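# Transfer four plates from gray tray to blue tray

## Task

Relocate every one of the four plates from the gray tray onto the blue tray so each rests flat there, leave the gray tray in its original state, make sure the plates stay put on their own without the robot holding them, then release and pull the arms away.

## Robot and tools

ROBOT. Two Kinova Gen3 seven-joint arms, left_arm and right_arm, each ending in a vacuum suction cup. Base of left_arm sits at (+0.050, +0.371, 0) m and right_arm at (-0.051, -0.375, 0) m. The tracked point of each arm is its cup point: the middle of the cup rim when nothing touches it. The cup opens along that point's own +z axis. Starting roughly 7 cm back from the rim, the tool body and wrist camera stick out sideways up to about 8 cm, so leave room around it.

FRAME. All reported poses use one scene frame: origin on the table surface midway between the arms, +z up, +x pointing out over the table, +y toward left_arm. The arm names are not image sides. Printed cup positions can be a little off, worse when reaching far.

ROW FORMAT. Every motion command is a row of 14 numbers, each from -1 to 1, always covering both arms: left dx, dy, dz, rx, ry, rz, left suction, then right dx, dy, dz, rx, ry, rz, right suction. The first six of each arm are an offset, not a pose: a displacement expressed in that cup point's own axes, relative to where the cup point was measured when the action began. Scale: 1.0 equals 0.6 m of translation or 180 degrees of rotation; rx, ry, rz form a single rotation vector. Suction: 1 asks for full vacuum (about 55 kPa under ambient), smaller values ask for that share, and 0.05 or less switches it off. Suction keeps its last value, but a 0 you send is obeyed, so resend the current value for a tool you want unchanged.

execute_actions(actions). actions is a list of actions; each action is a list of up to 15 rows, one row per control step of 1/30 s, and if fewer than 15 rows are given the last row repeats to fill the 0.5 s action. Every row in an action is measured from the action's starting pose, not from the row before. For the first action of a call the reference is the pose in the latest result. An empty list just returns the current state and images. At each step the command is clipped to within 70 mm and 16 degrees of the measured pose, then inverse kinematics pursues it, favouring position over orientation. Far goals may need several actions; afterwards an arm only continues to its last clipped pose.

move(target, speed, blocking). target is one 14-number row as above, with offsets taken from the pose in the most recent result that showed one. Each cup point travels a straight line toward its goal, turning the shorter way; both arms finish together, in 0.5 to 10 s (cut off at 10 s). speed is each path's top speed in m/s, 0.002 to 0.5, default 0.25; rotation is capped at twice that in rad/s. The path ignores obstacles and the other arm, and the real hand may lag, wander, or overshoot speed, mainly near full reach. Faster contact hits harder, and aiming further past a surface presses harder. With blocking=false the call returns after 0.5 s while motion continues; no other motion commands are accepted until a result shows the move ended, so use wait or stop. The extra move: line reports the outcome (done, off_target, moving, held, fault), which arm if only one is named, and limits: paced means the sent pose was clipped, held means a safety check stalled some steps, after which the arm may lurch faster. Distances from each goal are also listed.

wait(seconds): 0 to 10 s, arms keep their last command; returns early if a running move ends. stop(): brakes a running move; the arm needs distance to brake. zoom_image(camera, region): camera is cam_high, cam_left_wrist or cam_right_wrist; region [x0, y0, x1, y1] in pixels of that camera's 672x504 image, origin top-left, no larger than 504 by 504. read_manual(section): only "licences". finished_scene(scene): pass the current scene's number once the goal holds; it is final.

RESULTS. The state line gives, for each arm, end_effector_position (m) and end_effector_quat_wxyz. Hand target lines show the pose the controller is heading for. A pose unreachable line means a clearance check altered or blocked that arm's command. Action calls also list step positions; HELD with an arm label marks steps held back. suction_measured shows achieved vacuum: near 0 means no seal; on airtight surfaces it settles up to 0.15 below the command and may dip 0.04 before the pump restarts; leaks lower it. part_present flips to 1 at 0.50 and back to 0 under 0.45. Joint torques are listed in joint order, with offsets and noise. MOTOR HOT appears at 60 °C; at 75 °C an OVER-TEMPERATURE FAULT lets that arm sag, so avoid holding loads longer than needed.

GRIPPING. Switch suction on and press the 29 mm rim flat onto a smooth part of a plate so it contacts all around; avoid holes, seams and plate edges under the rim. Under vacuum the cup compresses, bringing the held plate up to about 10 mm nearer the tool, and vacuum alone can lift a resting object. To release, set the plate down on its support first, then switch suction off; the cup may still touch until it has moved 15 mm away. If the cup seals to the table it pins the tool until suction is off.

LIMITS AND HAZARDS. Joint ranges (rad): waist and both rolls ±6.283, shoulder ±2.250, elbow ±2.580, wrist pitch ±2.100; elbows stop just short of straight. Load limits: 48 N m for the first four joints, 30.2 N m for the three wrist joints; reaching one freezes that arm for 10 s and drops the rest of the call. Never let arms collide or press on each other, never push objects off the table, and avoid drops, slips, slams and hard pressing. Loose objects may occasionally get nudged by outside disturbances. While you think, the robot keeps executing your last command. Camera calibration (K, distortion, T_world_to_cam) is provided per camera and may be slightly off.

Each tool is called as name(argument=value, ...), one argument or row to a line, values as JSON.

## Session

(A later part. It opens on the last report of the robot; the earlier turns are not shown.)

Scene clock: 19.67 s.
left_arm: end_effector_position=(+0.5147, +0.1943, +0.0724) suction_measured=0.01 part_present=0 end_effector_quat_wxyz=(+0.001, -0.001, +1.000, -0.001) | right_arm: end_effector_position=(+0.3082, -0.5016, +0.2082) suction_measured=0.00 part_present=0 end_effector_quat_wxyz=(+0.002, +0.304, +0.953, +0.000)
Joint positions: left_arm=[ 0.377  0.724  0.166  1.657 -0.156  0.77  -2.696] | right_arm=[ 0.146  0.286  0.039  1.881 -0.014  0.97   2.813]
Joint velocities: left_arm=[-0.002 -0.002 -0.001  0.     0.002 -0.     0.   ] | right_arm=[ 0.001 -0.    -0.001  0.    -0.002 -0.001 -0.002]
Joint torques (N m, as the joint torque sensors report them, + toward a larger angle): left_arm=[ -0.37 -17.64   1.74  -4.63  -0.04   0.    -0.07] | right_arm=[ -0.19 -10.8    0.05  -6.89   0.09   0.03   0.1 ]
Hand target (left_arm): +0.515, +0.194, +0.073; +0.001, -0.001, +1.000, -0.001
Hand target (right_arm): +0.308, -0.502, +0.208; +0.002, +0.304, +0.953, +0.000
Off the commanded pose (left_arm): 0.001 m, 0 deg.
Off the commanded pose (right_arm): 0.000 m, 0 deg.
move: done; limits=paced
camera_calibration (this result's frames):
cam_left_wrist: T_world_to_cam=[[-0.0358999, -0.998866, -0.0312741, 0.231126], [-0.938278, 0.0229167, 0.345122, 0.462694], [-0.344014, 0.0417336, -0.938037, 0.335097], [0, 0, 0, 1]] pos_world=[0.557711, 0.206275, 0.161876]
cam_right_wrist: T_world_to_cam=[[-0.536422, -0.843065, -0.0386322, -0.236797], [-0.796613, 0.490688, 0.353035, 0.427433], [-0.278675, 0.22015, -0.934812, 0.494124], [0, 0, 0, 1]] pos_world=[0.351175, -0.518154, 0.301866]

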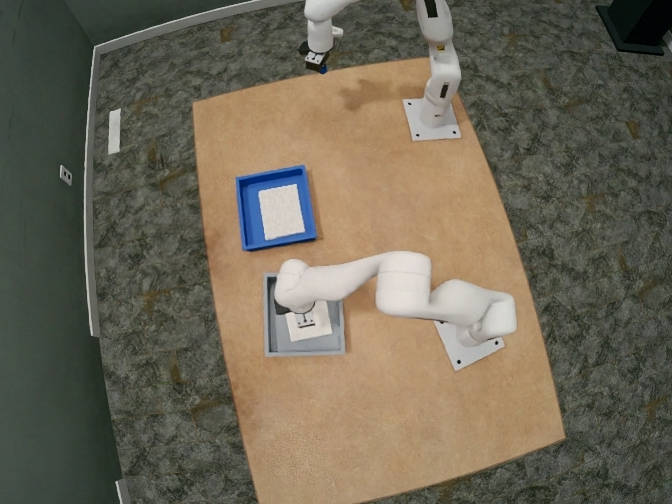

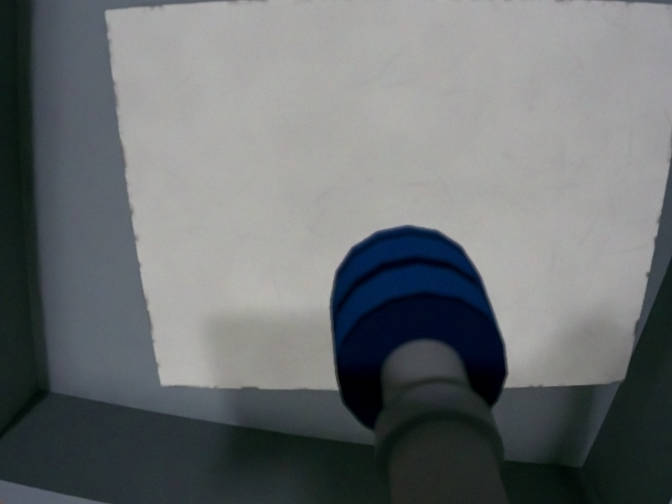

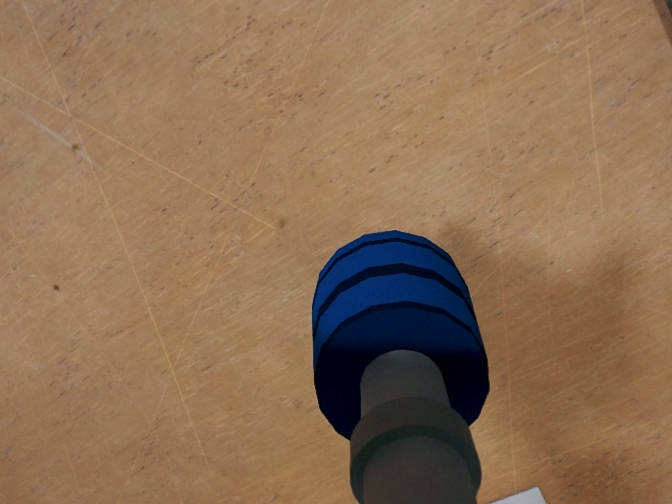

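move(
  target=[0,0,0.097,0,0,0,1,0,0,0,0,0,0,0],
  speed=0.13,
)

move(
  target=[0,0,-0.097,0,0,0,1,0,0,0,0,0,0,0],
)

move(
  target=[-0.021,-0.536,0,0,0,0,1,0,0,0,0,0,0,0],
  speed=0.4,
)

Scene clock: 20.73 s.
left_arm: end_effector_position=(+0.5146, +0.1944, +0.0142) suction_measured=0.43 part_present=0 end_effector_quat_wxyz=(+0.001, -0.001, +1.000, -0.001) | right_arm: end_effector_position=(+0.3082, -0.5016, +0.2082) suction_measured=0.00 part_present=0 end_effector_quat_wxyz=(+0.002, +0.304, +0.953, +0.000)
Joint positions: left_arm=[ 0.392  0.83   0.143  1.684 -0.175  0.637 -2.68 ] | right_arm=[ 0.146  0.286  0.039  1.881 -0.014  0.97   2.813]
Joint velocities: left_arm=[ 0.001  0.006  0.    -0.001  0.001 -0.    -0.   ] | right_arm=[-0.    -0.001  0.     0.     0.     0.002  0.003]
Joint torques (N m, as the joint torque sensors report them, + toward a larger angle): left_arm=[ -0.52 -19.36   1.52  -4.2    0.06  -0.02   0.05] | right_arm=[ -0.25 -10.9    0.11  -6.98   0.13   0.     0.06]
Hand target (left_arm): +0.515, +0.194, +0.014; +0.001, -0.001, +1.000, -0.001
Hand target (right_arm): +0.308, -0.502, +0.208; +0.002, +0.304, +0.953, +0.000
Off the commanded pose (left_arm): 0.000 m, 0 deg.
Off the commanded pose (right_arm): 0.000 m, 0 deg.
move: done
camera_calibration (this result's frames):
cam_left_wrist: T_world_to_cam=[[-0.0358274, -0.998853, -0.0317526, 0.229391], [-0.938232, 0.0226774, 0.345264, 0.482727], [-0.344148, 0.0421611, -0.937968, 0.280396], [0, 0, 0, 1]] pos_world=[0.557626, 0.206359, 0.103619]
cam_right_wrist: T_world_to_cam=[[-0.536422, -0.843065, -0.0386322, -0.236797], [-0.796613, 0.490688, 0.353034, 0.427434], [-0.278674, 0.22015, -0.934813, 0.494124], [0, 0, 0, 1]] pos_world=[0.351176, -0.518154, 0.301866]

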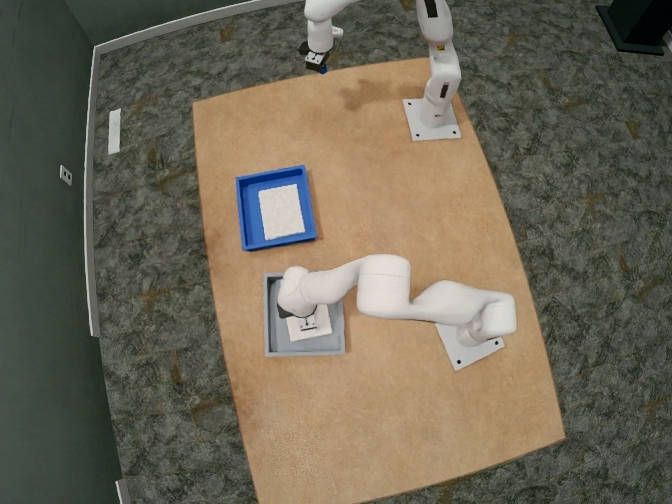

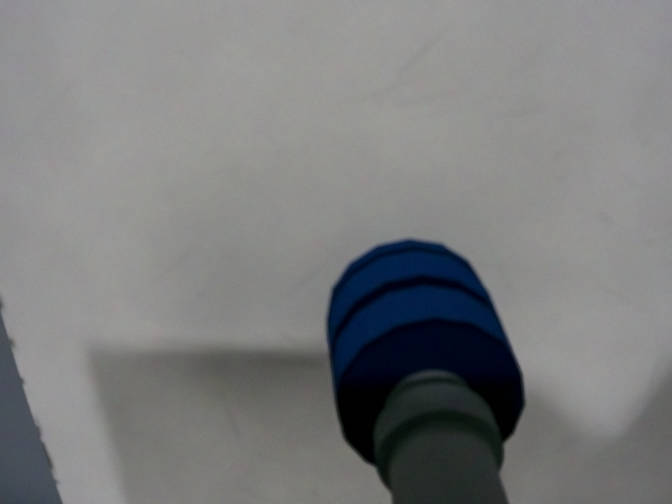

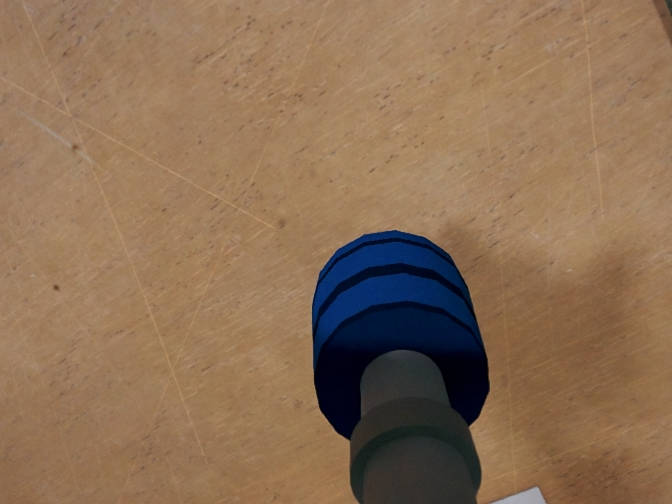

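Scene clock: 21.47 s.
left_arm: end_effector_position=(+0.5145, +0.1944, +0.0721) suction_measured=1.00 part_present=1 end_effector_quat_wxyz=(+0.001, -0.001, +1.000, -0.001) | right_arm: end_effector_position=(+0.3082, -0.5016, +0.2082) suction_measured=0.00 part_present=0 end_effector_quat_wxyz=(+0.002, +0.304, +0.953, +0.000)
Joint positions: left_arm=[ 0.377  0.725  0.166  1.658 -0.156  0.77  -2.696] | right_arm=[ 0.146  0.286  0.039  1.881 -0.014  0.97   2.813]
Joint velocities: left_arm=[-0.001 -0.006  0.    -0.    -0.001 -0.     0.   ] | right_arm=[-0.001 -0.    -0.001  0.     0.    -0.001  0.   ]
Joint torques (N m, as the joint torque sensors report them, + toward a larger angle): left_arm=[ -0.72 -18.17   1.52  -4.98   0.07   0.12   0.1 ] | right_arm=[ -0.31 -10.91   0.11  -7.01  -0.01   0.12   0.07]
Hand target (left_arm): +0.515, +0.194, +0.072; +0.001, -0.001, +1.000, -0.001
Hand target (right_arm): +0.308, -0.502, +0.208; +0.002, +0.304, +0.953, +0.000
Off the commanded pose (left_arm): 0.000 m, 0 deg.
Off the commanded pose (right_arm): 0.000 m, 0 deg.
move: done
camera_calibration (this result's frames):
cam_left_wrist: T_world_to_cam=[[-0.0359507, -0.998857, -0.0315145, 0.231231], [-0.937981, 0.0228453, 0.345933, 0.462374], [-0.344818, 0.0419965, -0.93773, 0.33501], [0, 0, 0, 1]] pos_world=[0.557528, 0.206334, 0.161486]
cam_right_wrist: T_world_to_cam=[[-0.536422, -0.843065, -0.0386325, -0.236797], [-0.796613, 0.490688, 0.353033, 0.427435], [-0.278674, 0.22015, -0.934813, 0.494124], [0, 0, 0, 1]] pos_world=[0.351177, -0.518154, 0.301866]

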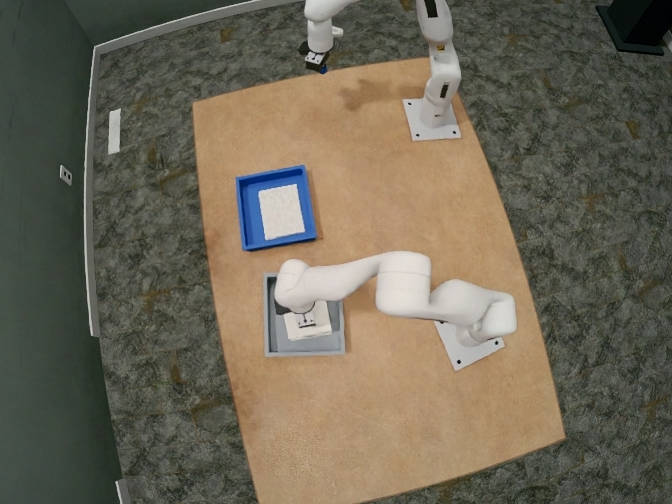

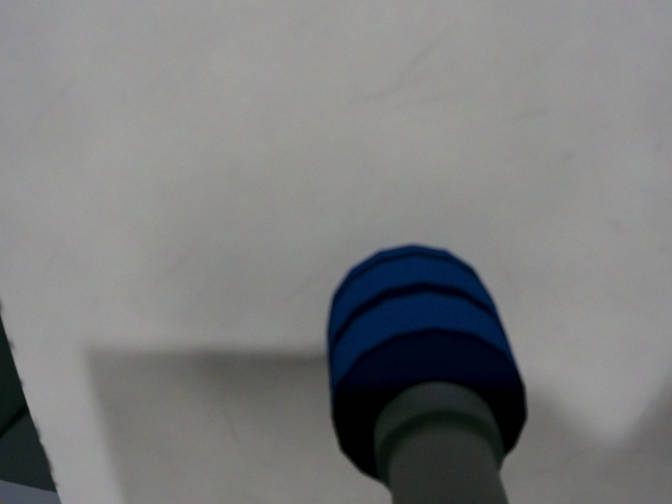

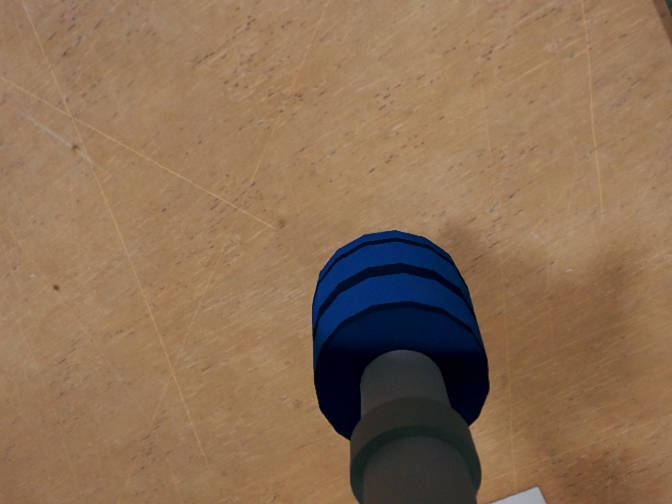

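Scene clock: 22.93 s.
left_arm: end_effector_position=(+0.5277, -0.1281, +0.0743) suction_measured=0.99 part_present=1 end_effector_quat_wxyz=(+0.001, +0.000, +1.000, -0.003) | right_arm: end_effector_position=(+0.3082, -0.5016, +0.2082) suction_measured=0.00 part_present=0 end_effector_quat_wxyz=(+0.002, +0.304, +0.953, +0.000)
Joint positions: left_arm=[ 0.888  1.157  0.182  0.675 -0.17   1.315 -2.307] | right_arm=[ 0.146  0.286  0.039  1.881 -0.014  0.97   2.813]
Joint velocities: left_arm=[ 0.006  0.019  0.001 -0.014  0.001  0.005 -0.   ] | right_arm=[ 0.001 -0.    -0.002  0.001  0.001  0.001  0.   ]
Joint torques (N m, as the joint torque sensors report them, + toward a larger angle): left_arm=[ -0.75 -25.12   1.42  -6.8   -0.15  -0.17   0.01] | right_arm=[ -0.29 -10.77   0.22  -7.01   0.     0.16   0.  ]
Hand target (left_arm): +0.527, -0.128, +0.073; +0.000, +0.000, +1.000, -0.002
Hand target (right_arm): +0.308, -0.502, +0.208; +0.002, +0.304, +0.953, +0.000
Off the commanded pose (left_arm): 0.002 m, 0 deg.
Off the commanded pose (right_arm): 0.000 m, 0 deg.
move: done
camera_calibration (this result's frames):
cam_left_wrist: T_world_to_cam=[[-0.0374734, -0.998896, -0.0283203, -0.0897611], [-0.938143, 0.025404, 0.345315, 0.481849], [-0.344214, 0.0395086, -0.93806, 0.354618], [0, 0, 0, 1]] pos_world=[0.570744, -0.115913, 0.163721]
cam_right_wrist: T_world_to_cam=[[-0.536422, -0.843065, -0.0386326, -0.236797], [-0.796613, 0.490689, 0.353033, 0.427436], [-0.278673, 0.22015, -0.934813, 0.494123], [0, 0, 0, 1]] pos_world=[0.351177, -0.518154, 0.301866]

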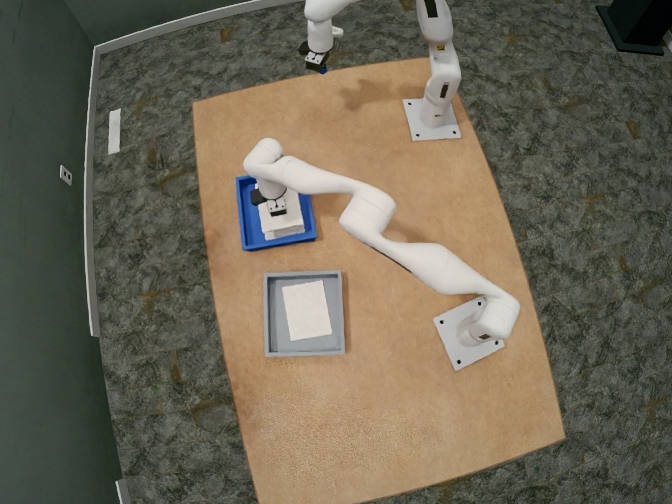

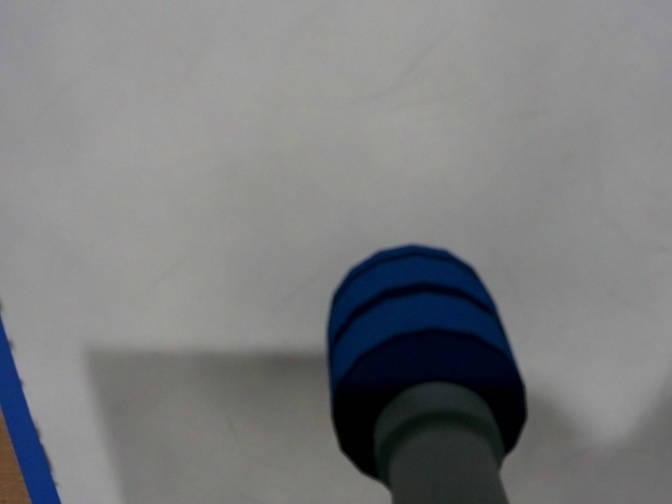

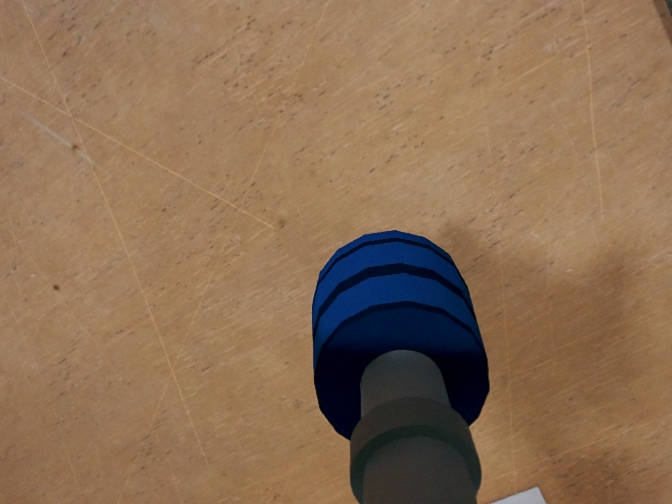

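move(
  target=[0,0,0.102,0,0,0,1,0,0,0,0,0,0,0],
  speed=0.13,
)

execute_actions(
  actions=[
    [[0,0,0,0,0,0,0,0,0,0,0,0,0,0],[0,0,0,0,0,0,0,0,0,0,0,0,0,0],[0,0,0,0,0,0,0,0,0,0,0,0,0,0],[0,0,0,0,0,0,0,0,0,0,0,0,0,0],[0,0,0,0,0,0,0,0,0,0,0,0,0,0],[0,0,-0.1,0,0,0,0,0,0,0,0,0,0,0]],
  ],
)

move(
  target=[0.024,0.537,0,0,0,0,0,0,0,0,0,0,0,0],
  speed=0.4,
)

move(
  target=[0,0,0.106,0,0,0,1,0,0,0,0,0,0,0],
  speed=0.13,
)

Scene clock: 24.13 s.
left_arm: end_effector_position=(+0.5283, -0.1287, +0.0145) suction_measured=0.98 part_present=1 end_effector_quat_wxyz=(+0.002, +0.000, +1.000, -0.003) | right_arm: end_effector_position=(+0.3082, -0.5016, +0.2082) suction_measured=0.00 part_present=0 end_effector_quat_wxyz=(+0.002, +0.304, +0.953, +0.000)
Joint positions: left_arm=[ 0.887  1.225  0.175  0.718 -0.174  1.201 -2.302] | right_arm=[ 0.146  0.286  0.039  1.881 -0.014  0.97   2.813]
Joint velocities: left_arm=[ 0.     0.001  0.    -0.001 -0.001  0.001  0.001] | right_arm=[ 0.001 -0.001  0.001  0.    -0.    -0.001 -0.   ]
Joint torques (N m, as the joint torque sensors report them, + toward a larger angle): left_arm=[ -0.51 -24.13   1.51  -5.9   -0.03  -0.07  -0.01] | right_arm=[ -0.25 -10.9    0.09  -7.03   0.06   0.15   0.07]
Hand target (left_arm): +0.528, -0.128, +0.013; +0.001, +0.000, +1.000, -0.003
Hand target (right_arm): +0.308, -0.502, +0.208; +0.002, +0.304, +0.953, +0.000
Off the commanded pose (left_arm): 0.001 m, 0 deg.
Off the commanded pose (right_arm): 0.000 m, 0 deg.
move: done
camera_calibration (this result's frames):
cam_left_wrist: T_world_to_cam=[[-0.0373438, -0.998938, -0.0269906, -0.0921895], [-0.938724, 0.0258062, 0.343703, 0.503432], [-0.342641, 0.0381719, -0.938691, 0.297657], [0, 0, 0, 1]] pos_world=[0.571131, -0.116445, 0.103889]
cam_right_wrist: T_world_to_cam=[[-0.536422, -0.843065, -0.0386327, -0.236797], [-0.796614, 0.490689, 0.353032, 0.427437], [-0.278672, 0.220149, -0.934813, 0.494123], [0, 0, 0, 1]] pos_world=[0.351178, -0.518155, 0.301866]

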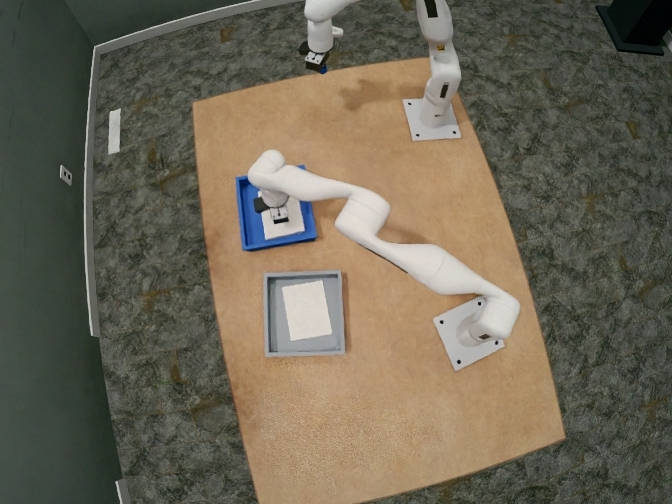

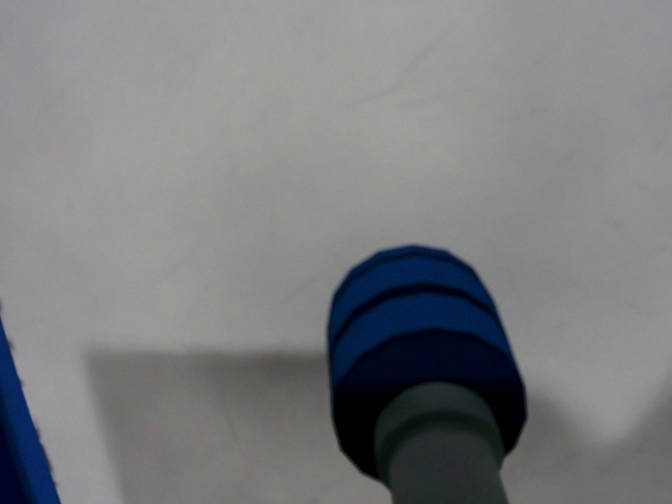

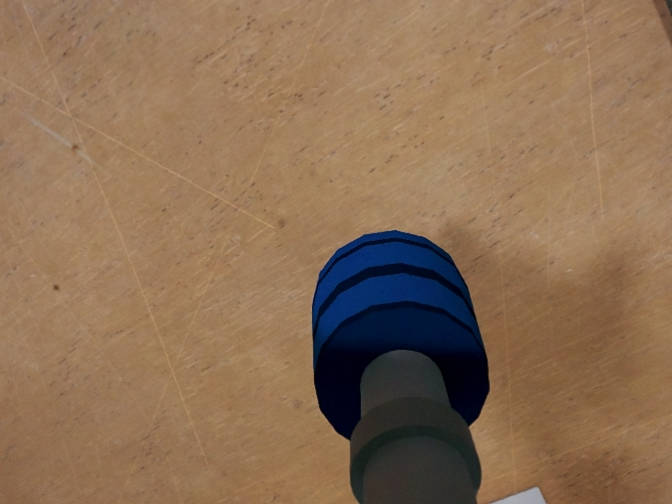

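Scene clock: 24.63 s.
left_arm: end_effector_position=(+0.5281, -0.1284, +0.0738) suction_measured=0.01 part_present=0 end_effector_quat_wxyz=(+0.002, +0.000, +1.000, -0.003) | right_arm: end_effector_position=(+0.3082, -0.5016, +0.2082) suction_measured=0.00 part_present=0 end_effector_quat_wxyz=(+0.002, +0.304, +0.953, +0.000)
Joint positions: left_arm=[ 0.888  1.157  0.181  0.675 -0.169  1.312 -2.307] | right_arm=[ 0.146  0.286  0.039  1.881 -0.014  0.97   2.813]
Joint velocities: left_arm=[-0.001 -0.006 -0.002  0.005 -0.003  0.012 -0.   ] | right_arm=[-0.     0.    -0.001 -0.    -0.     0.    -0.001]
Joint torques (N m, as the joint torque sensors report them, + toward a larger angle): left_arm=[ -0.31 -25.03   1.17  -6.52  -0.2    0.18   0.04] | right_arm=[ -0.39 -10.81   0.11  -6.97   0.08   0.02  -0.03]
Hand target (left_arm): +0.528, -0.128, +0.074; +0.002, +0.000, +1.000, -0.003
Hand target (right_arm): +0.308, -0.502, +0.208; +0.002, +0.304, +0.953, +0.000
Off the commanded pose (left_arm): 0.001 m, 0 deg.
Off the commanded pose (right_arm): 0.000 m, 0 deg.
Step readings (end_effector_position):
0: left_arm (+0.5283, -0.1287, +0.0145) | right_arm (+0.3082, -0.5016, +0.2082)
1: left_arm (+0.5284, -0.1288, +0.0149) | right_arm (+0.3082, -0.5016, +0.2082)
2: left_arm (+0.5287, -0.1291, +0.0157) | right_arm (+0.3082, -0.5016, +0.2082)
4: left_arm (+0.5292, -0.1297, +0.0173) | right_arm (+0.3082, -0.5016, +0.2082)
8: left_arm (+0.5292, -0.1297, +0.0316) | right_arm (+0.3082, -0.5016, +0.2082)
15: end_effector_position above
camera_calibration (this result's frames):
cam_left_wrist: T_world_to_cam=[[-0.0373095, -0.998937, -0.0270754, -0.0903071], [-0.93854, 0.0257242, 0.344211, 0.482728], [-0.343149, 0.0382536, -0.938502, 0.353573], [0, 0, 0, 1]] pos_world=[0.571018, -0.116154, 0.163224]
cam_right_wrist: T_world_to_cam=[[-0.536422, -0.843065, -0.0386329, -0.236796], [-0.796614, 0.490689, 0.353031, 0.427438], [-0.278672, 0.220149, -0.934814, 0.494123], [0, 0, 0, 1]] pos_world=[0.351178, -0.518155, 0.301866]

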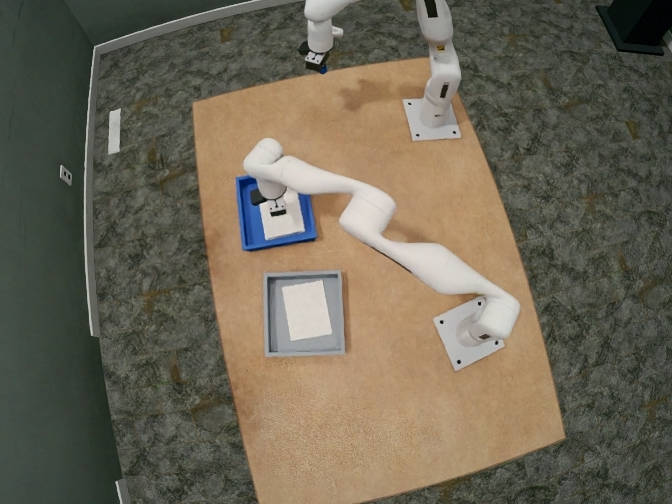

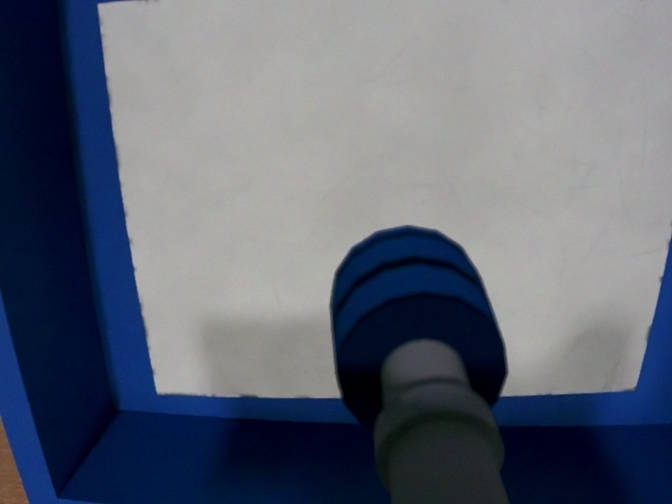

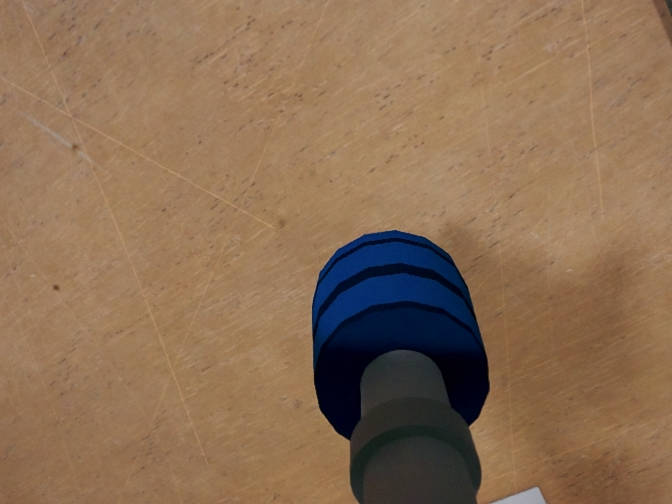

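Scene clock: 26.13 s.
left_arm: end_effector_position=(+0.5132, +0.1946, +0.0720) suction_measured=0.01 part_present=0 end_effector_quat_wxyz=(+0.002, -0.001, +1.000, -0.002) | right_arm: end_effector_position=(+0.3082, -0.5016, +0.2082) suction_measured=0.00 part_present=0 end_effector_quat_wxyz=(+0.002, +0.304, +0.953, +0.000)
Joint positions: left_arm=[ 0.38   0.721  0.159  1.665 -0.148  0.762 -2.702] | right_arm=[ 0.146  0.286  0.039  1.881 -0.014  0.97   2.813]
Joint velocities: left_arm=[-0.002 -0.002 -0.001 -0.     0.001 -0.    -0.001] | right_arm=[ 0.001 -0.     0.002  0.     0.001 -0.001 -0.   ]
Joint torques (N m, as the joint torque sensors report them, + toward a larger angle): left_arm=[ -0.26 -17.34   1.48  -4.54  -0.1   -0.02  -0.06] | right_arm=[ -0.21 -10.88  -0.08  -6.99   0.03   0.16   0.08]
Hand target (left_arm): +0.513, +0.195, +0.072; +0.002, -0.001, +1.000, -0.002
Hand target (right_arm): +0.308, -0.502, +0.208; +0.002, +0.304, +0.953, +0.000
Off the commanded pose (left_arm): 0.001 m, 0 deg.
Off the commanded pose (right_arm): 0.000 m, 0 deg.
move: done; limits=paced
camera_calibration (this result's frames):
cam_left_wrist: T_world_to_cam=[[-0.035575, -0.998939, -0.0292576, 0.231051], [-0.938786, 0.0233661, 0.343708, 0.461715], [-0.342659, 0.0396941, -0.938621, 0.333896], [0, 0, 0, 1]] pos_world=[0.556084, 0.206764, 0.161467]
cam_right_wrist: T_world_to_cam=[[-0.536422, -0.843065, -0.0386329, -0.236796], [-0.796614, 0.490689, 0.353031, 0.427439], [-0.278671, 0.220149, -0.934814, 0.494123], [0, 0, 0, 1]] pos_world=[0.351179, -0.518155, 0.301866]

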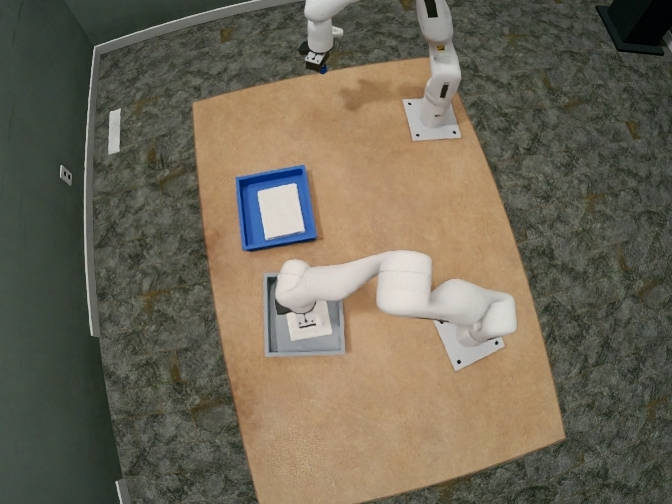

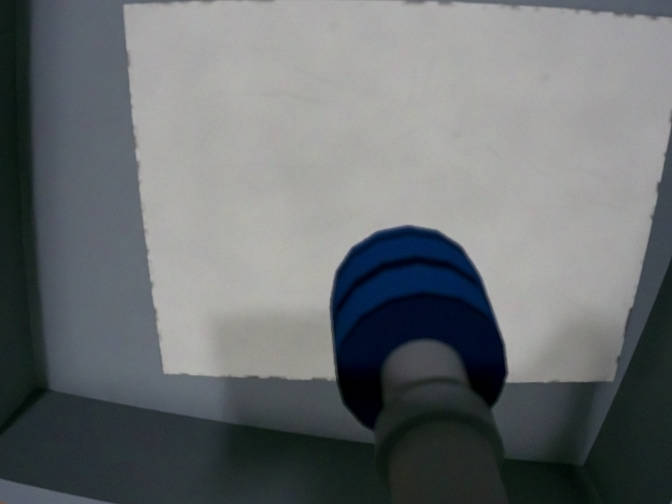

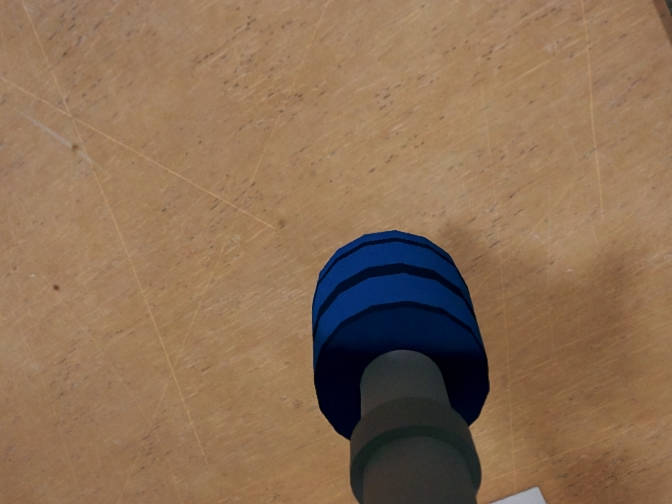

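Scene clock: 26.97 s.
left_arm: end_effector_position=(+0.5132, +0.1946, +0.0084) suction_measured=0.41 part_present=0 end_effector_quat_wxyz=(+0.002, -0.001, +1.000, -0.002) | right_arm: end_effector_position=(+0.3082, -0.5016, +0.2082) suction_measured=0.00 part_present=0 end_effector_quat_wxyz=(+0.002, +0.304, +0.953, +0.000)
Joint positions: left_arm=[ 0.397  0.837  0.134  1.693 -0.168  0.617 -2.686] | right_arm=[ 0.146  0.286  0.039  1.881 -0.014  0.97   2.813]
Joint velocities: left_arm=[ 0.001  0.007 -0.    -0.001 -0.     0.    -0.   ] | right_arm=[-0.001  0.    -0.002 -0.     0.     0.001 -0.   ]
Joint torques (N m, as the joint torque sensors report them, + toward a larger angle): left_arm=[ -0.27 -18.97   1.49  -3.97   0.02   0.02  -0.01] | right_arm=[ -0.19 -10.82   0.16  -7.06   0.01   0.06   0.04]
Hand target (left_arm): +0.513, +0.194, +0.008; +0.002, -0.001, +1.000, -0.002
Hand target (right_arm): +0.308, -0.502, +0.208; +0.002, +0.304, +0.953, +0.000
Off the commanded pose (left_arm): 0.000 m, 0 deg.
Off the commanded pose (right_arm): 0.000 m, 0 deg.
move: done
camera_calibration (this result's frames):
cam_left_wrist: T_world_to_cam=[[-0.0355132, -0.998926, -0.0297684, 0.229149], [-0.938755, 0.0231285, 0.343808, 0.483626], [-0.34275, 0.0401549, -0.938568, 0.274121], [0, 0, 0, 1]] pos_world=[0.556099, 0.20671, 0.0978279]
cam_right_wrist: T_world_to_cam=[[-0.536422, -0.843065, -0.038633, -0.236796], [-0.796614, 0.490689, 0.35303, 0.42744], [-0.278671, 0.220149, -0.934814, 0.494123], [0, 0, 0, 1]] pos_world=[0.35118, -0.518155, 0.301866]

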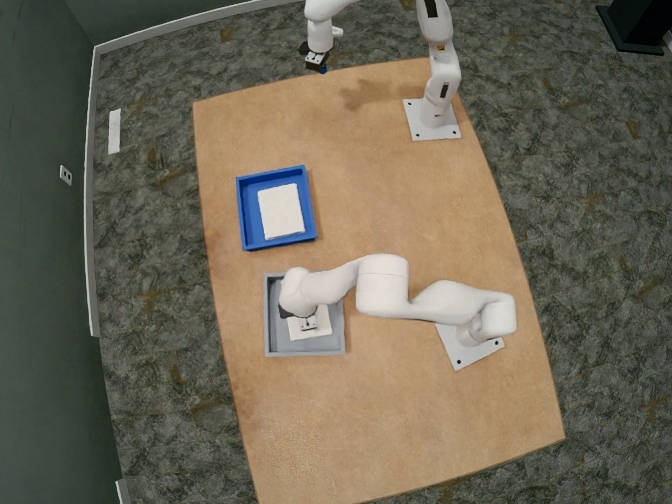

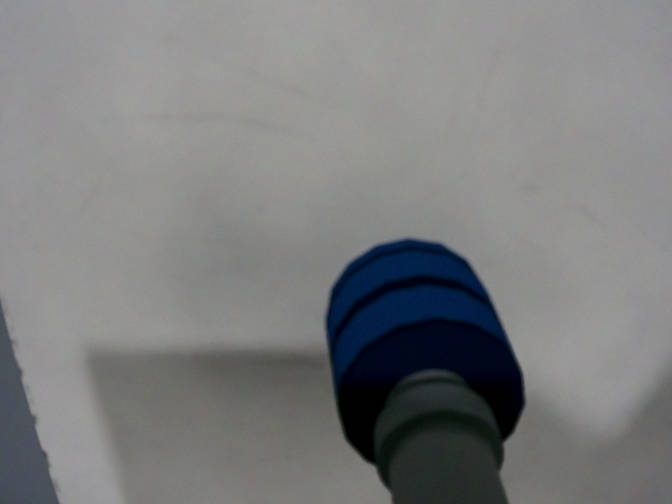

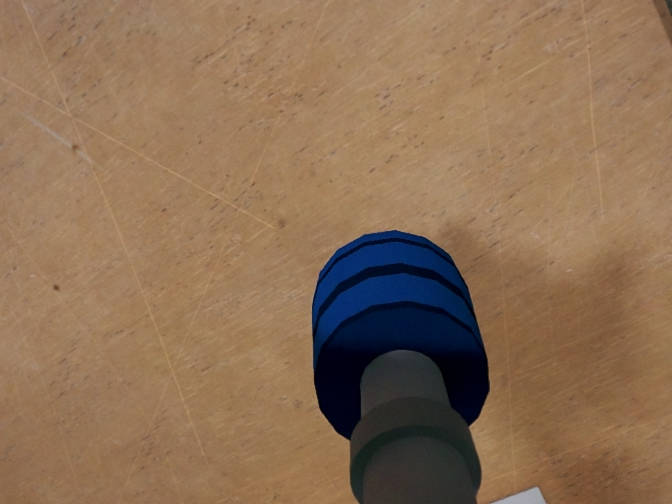

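move(
  target=[0,0,-0.106,0,0,0,1,0,0,0,0,0,0,0],
)

move(
  target=[-0.023,-0.536,0,0,0,0,1,0,0,0,0,0,0,0],
  speed=0.4,
)

move(
  target=[0,0,0.092,0,0,0,1,0,0,0,0,0,0,0],
  speed=0.13,
)

Scene clock: 28.57 s.
left_arm: end_effector_position=(+0.5130, +0.1947, +0.0716) suction_measured=0.99 part_present=1 end_effector_quat_wxyz=(+0.001, -0.001, +1.000, -0.002) | right_arm: end_effector_position=(+0.3082, -0.5016, +0.2082) suction_measured=0.00 part_present=0 end_effector_quat_wxyz=(+0.002, +0.304, +0.953, +0.000)
Joint positions: left_arm=[ 0.38   0.722  0.159  1.666 -0.148  0.762 -2.702] | right_arm=[ 0.146  0.286  0.039  1.881 -0.014  0.97   2.813]
Joint velocities: left_arm=[-0.001 -0.007  0.     0.     0.002  0.     0.001] | right_arm=[-0.001 -0.     0.001  0.     0.001  0.001  0.   ]
Joint torques (N m, as the joint torque sensors report them, + toward a larger angle): left_arm=[ -0.4  -18.57   1.48  -4.85  -0.13  -0.03   0.07] | right_arm=[ -0.3  -10.83   0.15  -6.88   0.02   0.09   0.07]
Hand target (left_arm): +0.513, +0.195, +0.072; +0.002, -0.001, +1.000, -0.002
Hand target (right_arm): +0.308, -0.502, +0.208; +0.002, +0.304, +0.953, +0.000
Off the commanded pose (left_arm): 0.000 m, 0 deg.
Off the commanded pose (right_arm): 0.000 m, 0 deg.
move: done
camera_calibration (this result's frames):
cam_left_wrist: T_world_to_cam=[[-0.0356469, -0.998929, -0.0295122, 0.231161], [-0.938469, 0.0233093, 0.344576, 0.461376], [-0.343519, 0.0399794, -0.938295, 0.333799], [0, 0, 0, 1]] pos_world=[0.555893, 0.206814, 0.161045]
cam_right_wrist: T_world_to_cam=[[-0.536422, -0.843065, -0.0386331, -0.236796], [-0.796614, 0.490689, 0.353029, 0.427441], [-0.27867, 0.220148, -0.934814, 0.494123], [0, 0, 0, 1]] pos_world=[0.35118, -0.518156, 0.301866]

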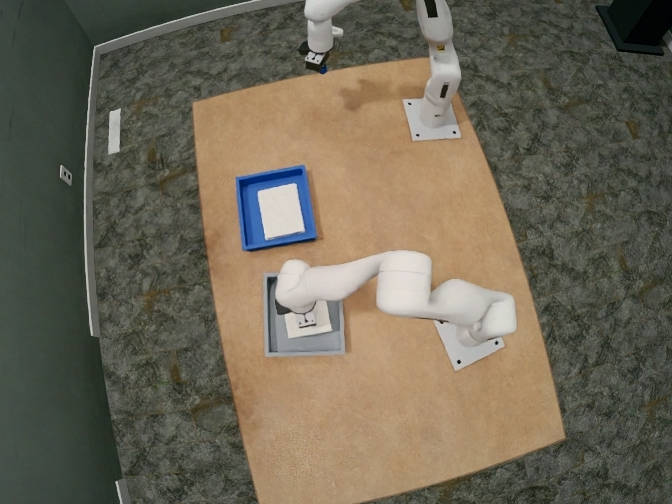

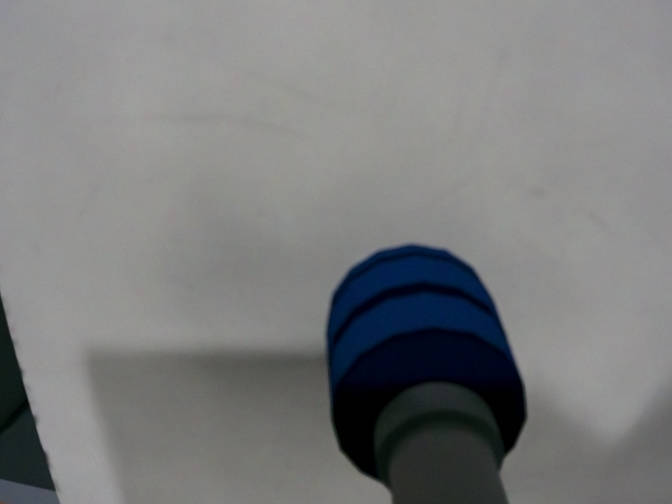

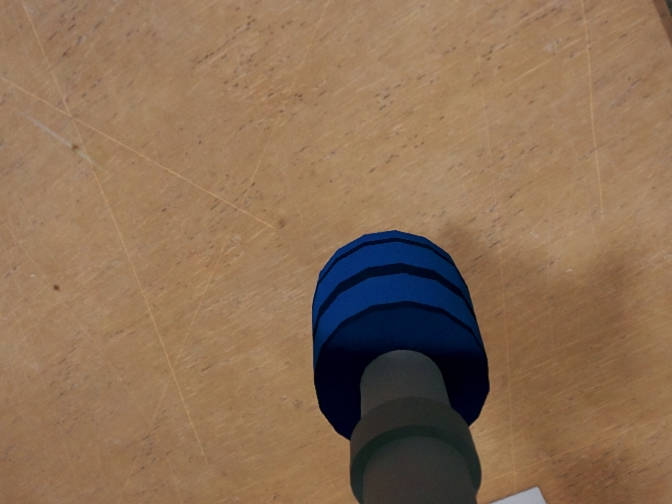

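Scene clock: 30.03 s.
left_arm: end_effector_position=(+0.5275, -0.1278, +0.0745) suction_measured=0.98 part_present=1 end_effector_quat_wxyz=(+0.002, -0.000, +1.000, -0.004) | right_arm: end_effector_position=(+0.3082, -0.5016, +0.2082) suction_measured=0.00 part_present=0 end_effector_quat_wxyz=(+0.002, +0.304, +0.953, +0.000)
Joint positions: left_arm=[ 0.889  1.152  0.174  0.683 -0.162  1.307 -2.309] | right_arm=[ 0.146  0.286  0.039  1.881 -0.014  0.97   2.813]
Joint velocities: left_arm=[ 0.005  0.019  0.001 -0.013  0.001  0.005 -0.   ] | right_arm=[ 0.001 -0.    -0.002 -0.    -0.001  0.002 -0.001]
Joint torques (N m, as the joint torque sensors report them, + toward a larger angle): left_arm=[ -0.19 -24.86   1.63  -6.93   0.02   0.09  -0.02] | right_arm=[ -0.15 -10.95   0.11  -7.1    0.    -0.06   0.08]
Hand target (left_arm): +0.527, -0.128, +0.073; +0.001, +0.000, +1.000, -0.003
Hand target (right_arm): +0.308, -0.502, +0.208; +0.002, +0.304, +0.953, +0.000
Off the commanded pose (left_arm): 0.002 m, 0 deg.
Off the commanded pose (right_arm): 0.000 m, 0 deg.
move: done
camera_calibration (this result's frames):
cam_left_wrist: T_world_to_cam=[[-0.0371847, -0.998962, -0.0263195, -0.0897931], [-0.938617, 0.0258755, 0.343988, 0.481961], [-0.34295, 0.0374951, -0.938605, 0.353812], [0, 0, 0, 1]] pos_world=[0.570378, -0.115437, 0.163938]
cam_right_wrist: T_world_to_cam=[[-0.536422, -0.843065, -0.0386332, -0.236796], [-0.796614, 0.49069, 0.353029, 0.427442], [-0.278669, 0.220148, -0.934815, 0.494122], [0, 0, 0, 1]] pos_world=[0.351181, -0.518156, 0.301865]

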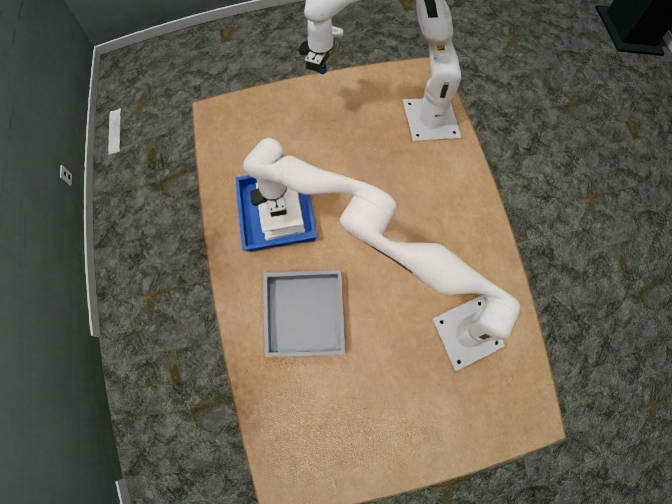

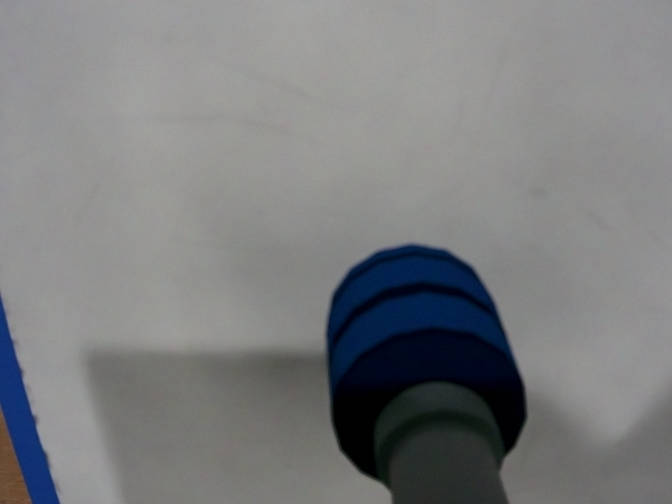

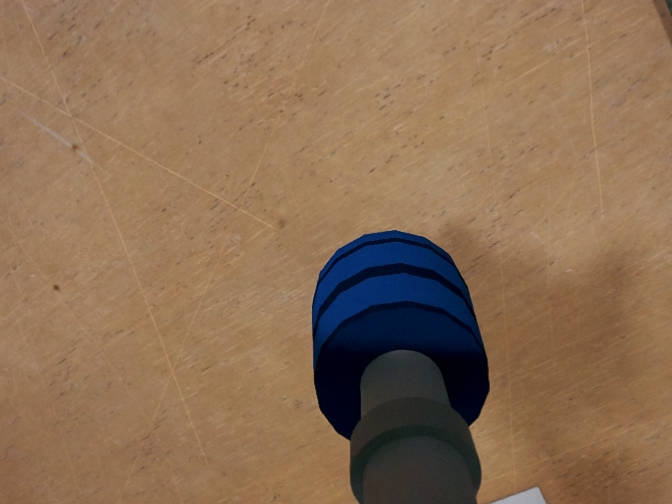

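Scene clock: 30.77 s.
left_arm: end_effector_position=(+0.5280, -0.1285, +0.0206) suction_measured=0.96 part_present=1 end_effector_quat_wxyz=(+0.003, -0.000, +1.000, -0.004) | right_arm: end_effector_position=(+0.3082, -0.5016, +0.2082) suction_measured=0.00 part_present=0 end_effector_quat_wxyz=(+0.002, +0.304, +0.953, +0.000)
Joint positions: left_arm=[ 0.889  1.213  0.168  0.723 -0.166  1.205 -2.304] | right_arm=[ 0.146  0.286  0.039  1.881 -0.014  0.97   2.813]
Joint velocities: left_arm=[ 0.     0.002  0.    -0.001  0.001  0.001 -0.   ] | right_arm=[ 0.001  0.001 -0.001  0.    -0.     0.001 -0.001]
Joint torques (N m, as the joint torque sensors report them, + toward a larger angle): left_arm=[ -0.35 -24.59   1.64  -6.26   0.04  -0.01  -0.06] | right_arm=[ -0.15 -10.91   0.29  -6.95   0.04   0.07   0.09]
Hand target (left_arm): +0.528, -0.128, +0.019; +0.002, -0.000, +1.000, -0.004
Hand target (right_arm): +0.308, -0.502, +0.208; +0.002, +0.304, +0.953, +0.000
Off the commanded pose (left_arm): 0.001 m, 0 deg.
Off the commanded pose (right_arm): 0.000 m, 0 deg.
move: done
camera_calibration (this result's frames):
cam_left_wrist: T_world_to_cam=[[-0.0370588, -0.998998, -0.0250983, -0.0919906], [-0.939153, 0.0262342, 0.342495, 0.501439], [-0.341493, 0.0362636, -0.939184, 0.302461], [0, 0, 0, 1]] pos_world=[0.570807, -0.116022, 0.110018]
cam_right_wrist: T_world_to_cam=[[-0.536422, -0.843065, -0.0386332, -0.236796], [-0.796615, 0.49069, 0.353028, 0.427443], [-0.278668, 0.220148, -0.934815, 0.494122], [0, 0, 0, 1]] pos_world=[0.351181, -0.518156, 0.301865]

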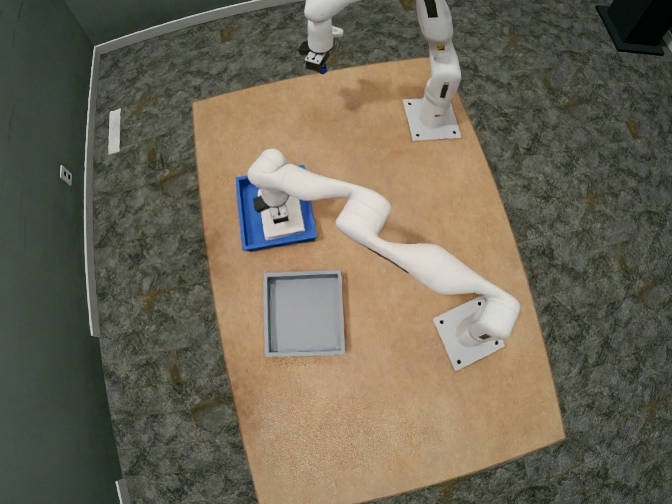

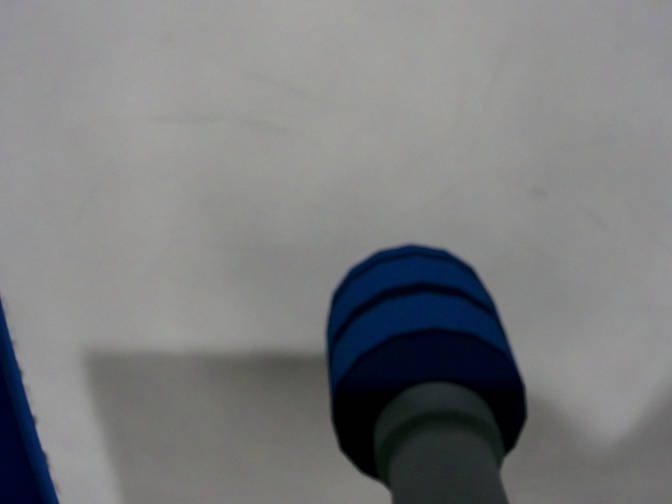

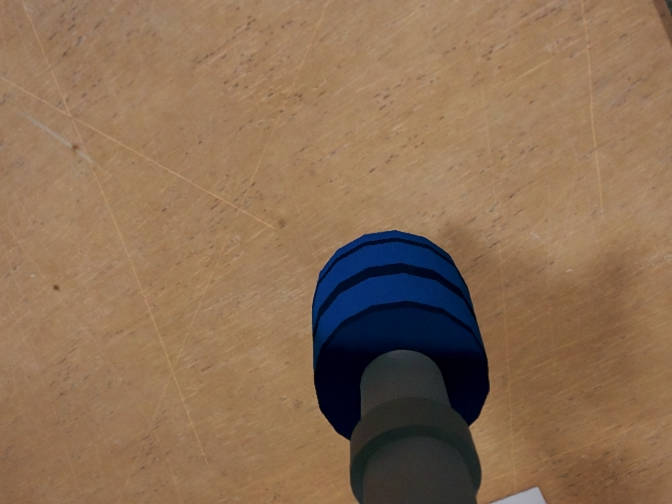

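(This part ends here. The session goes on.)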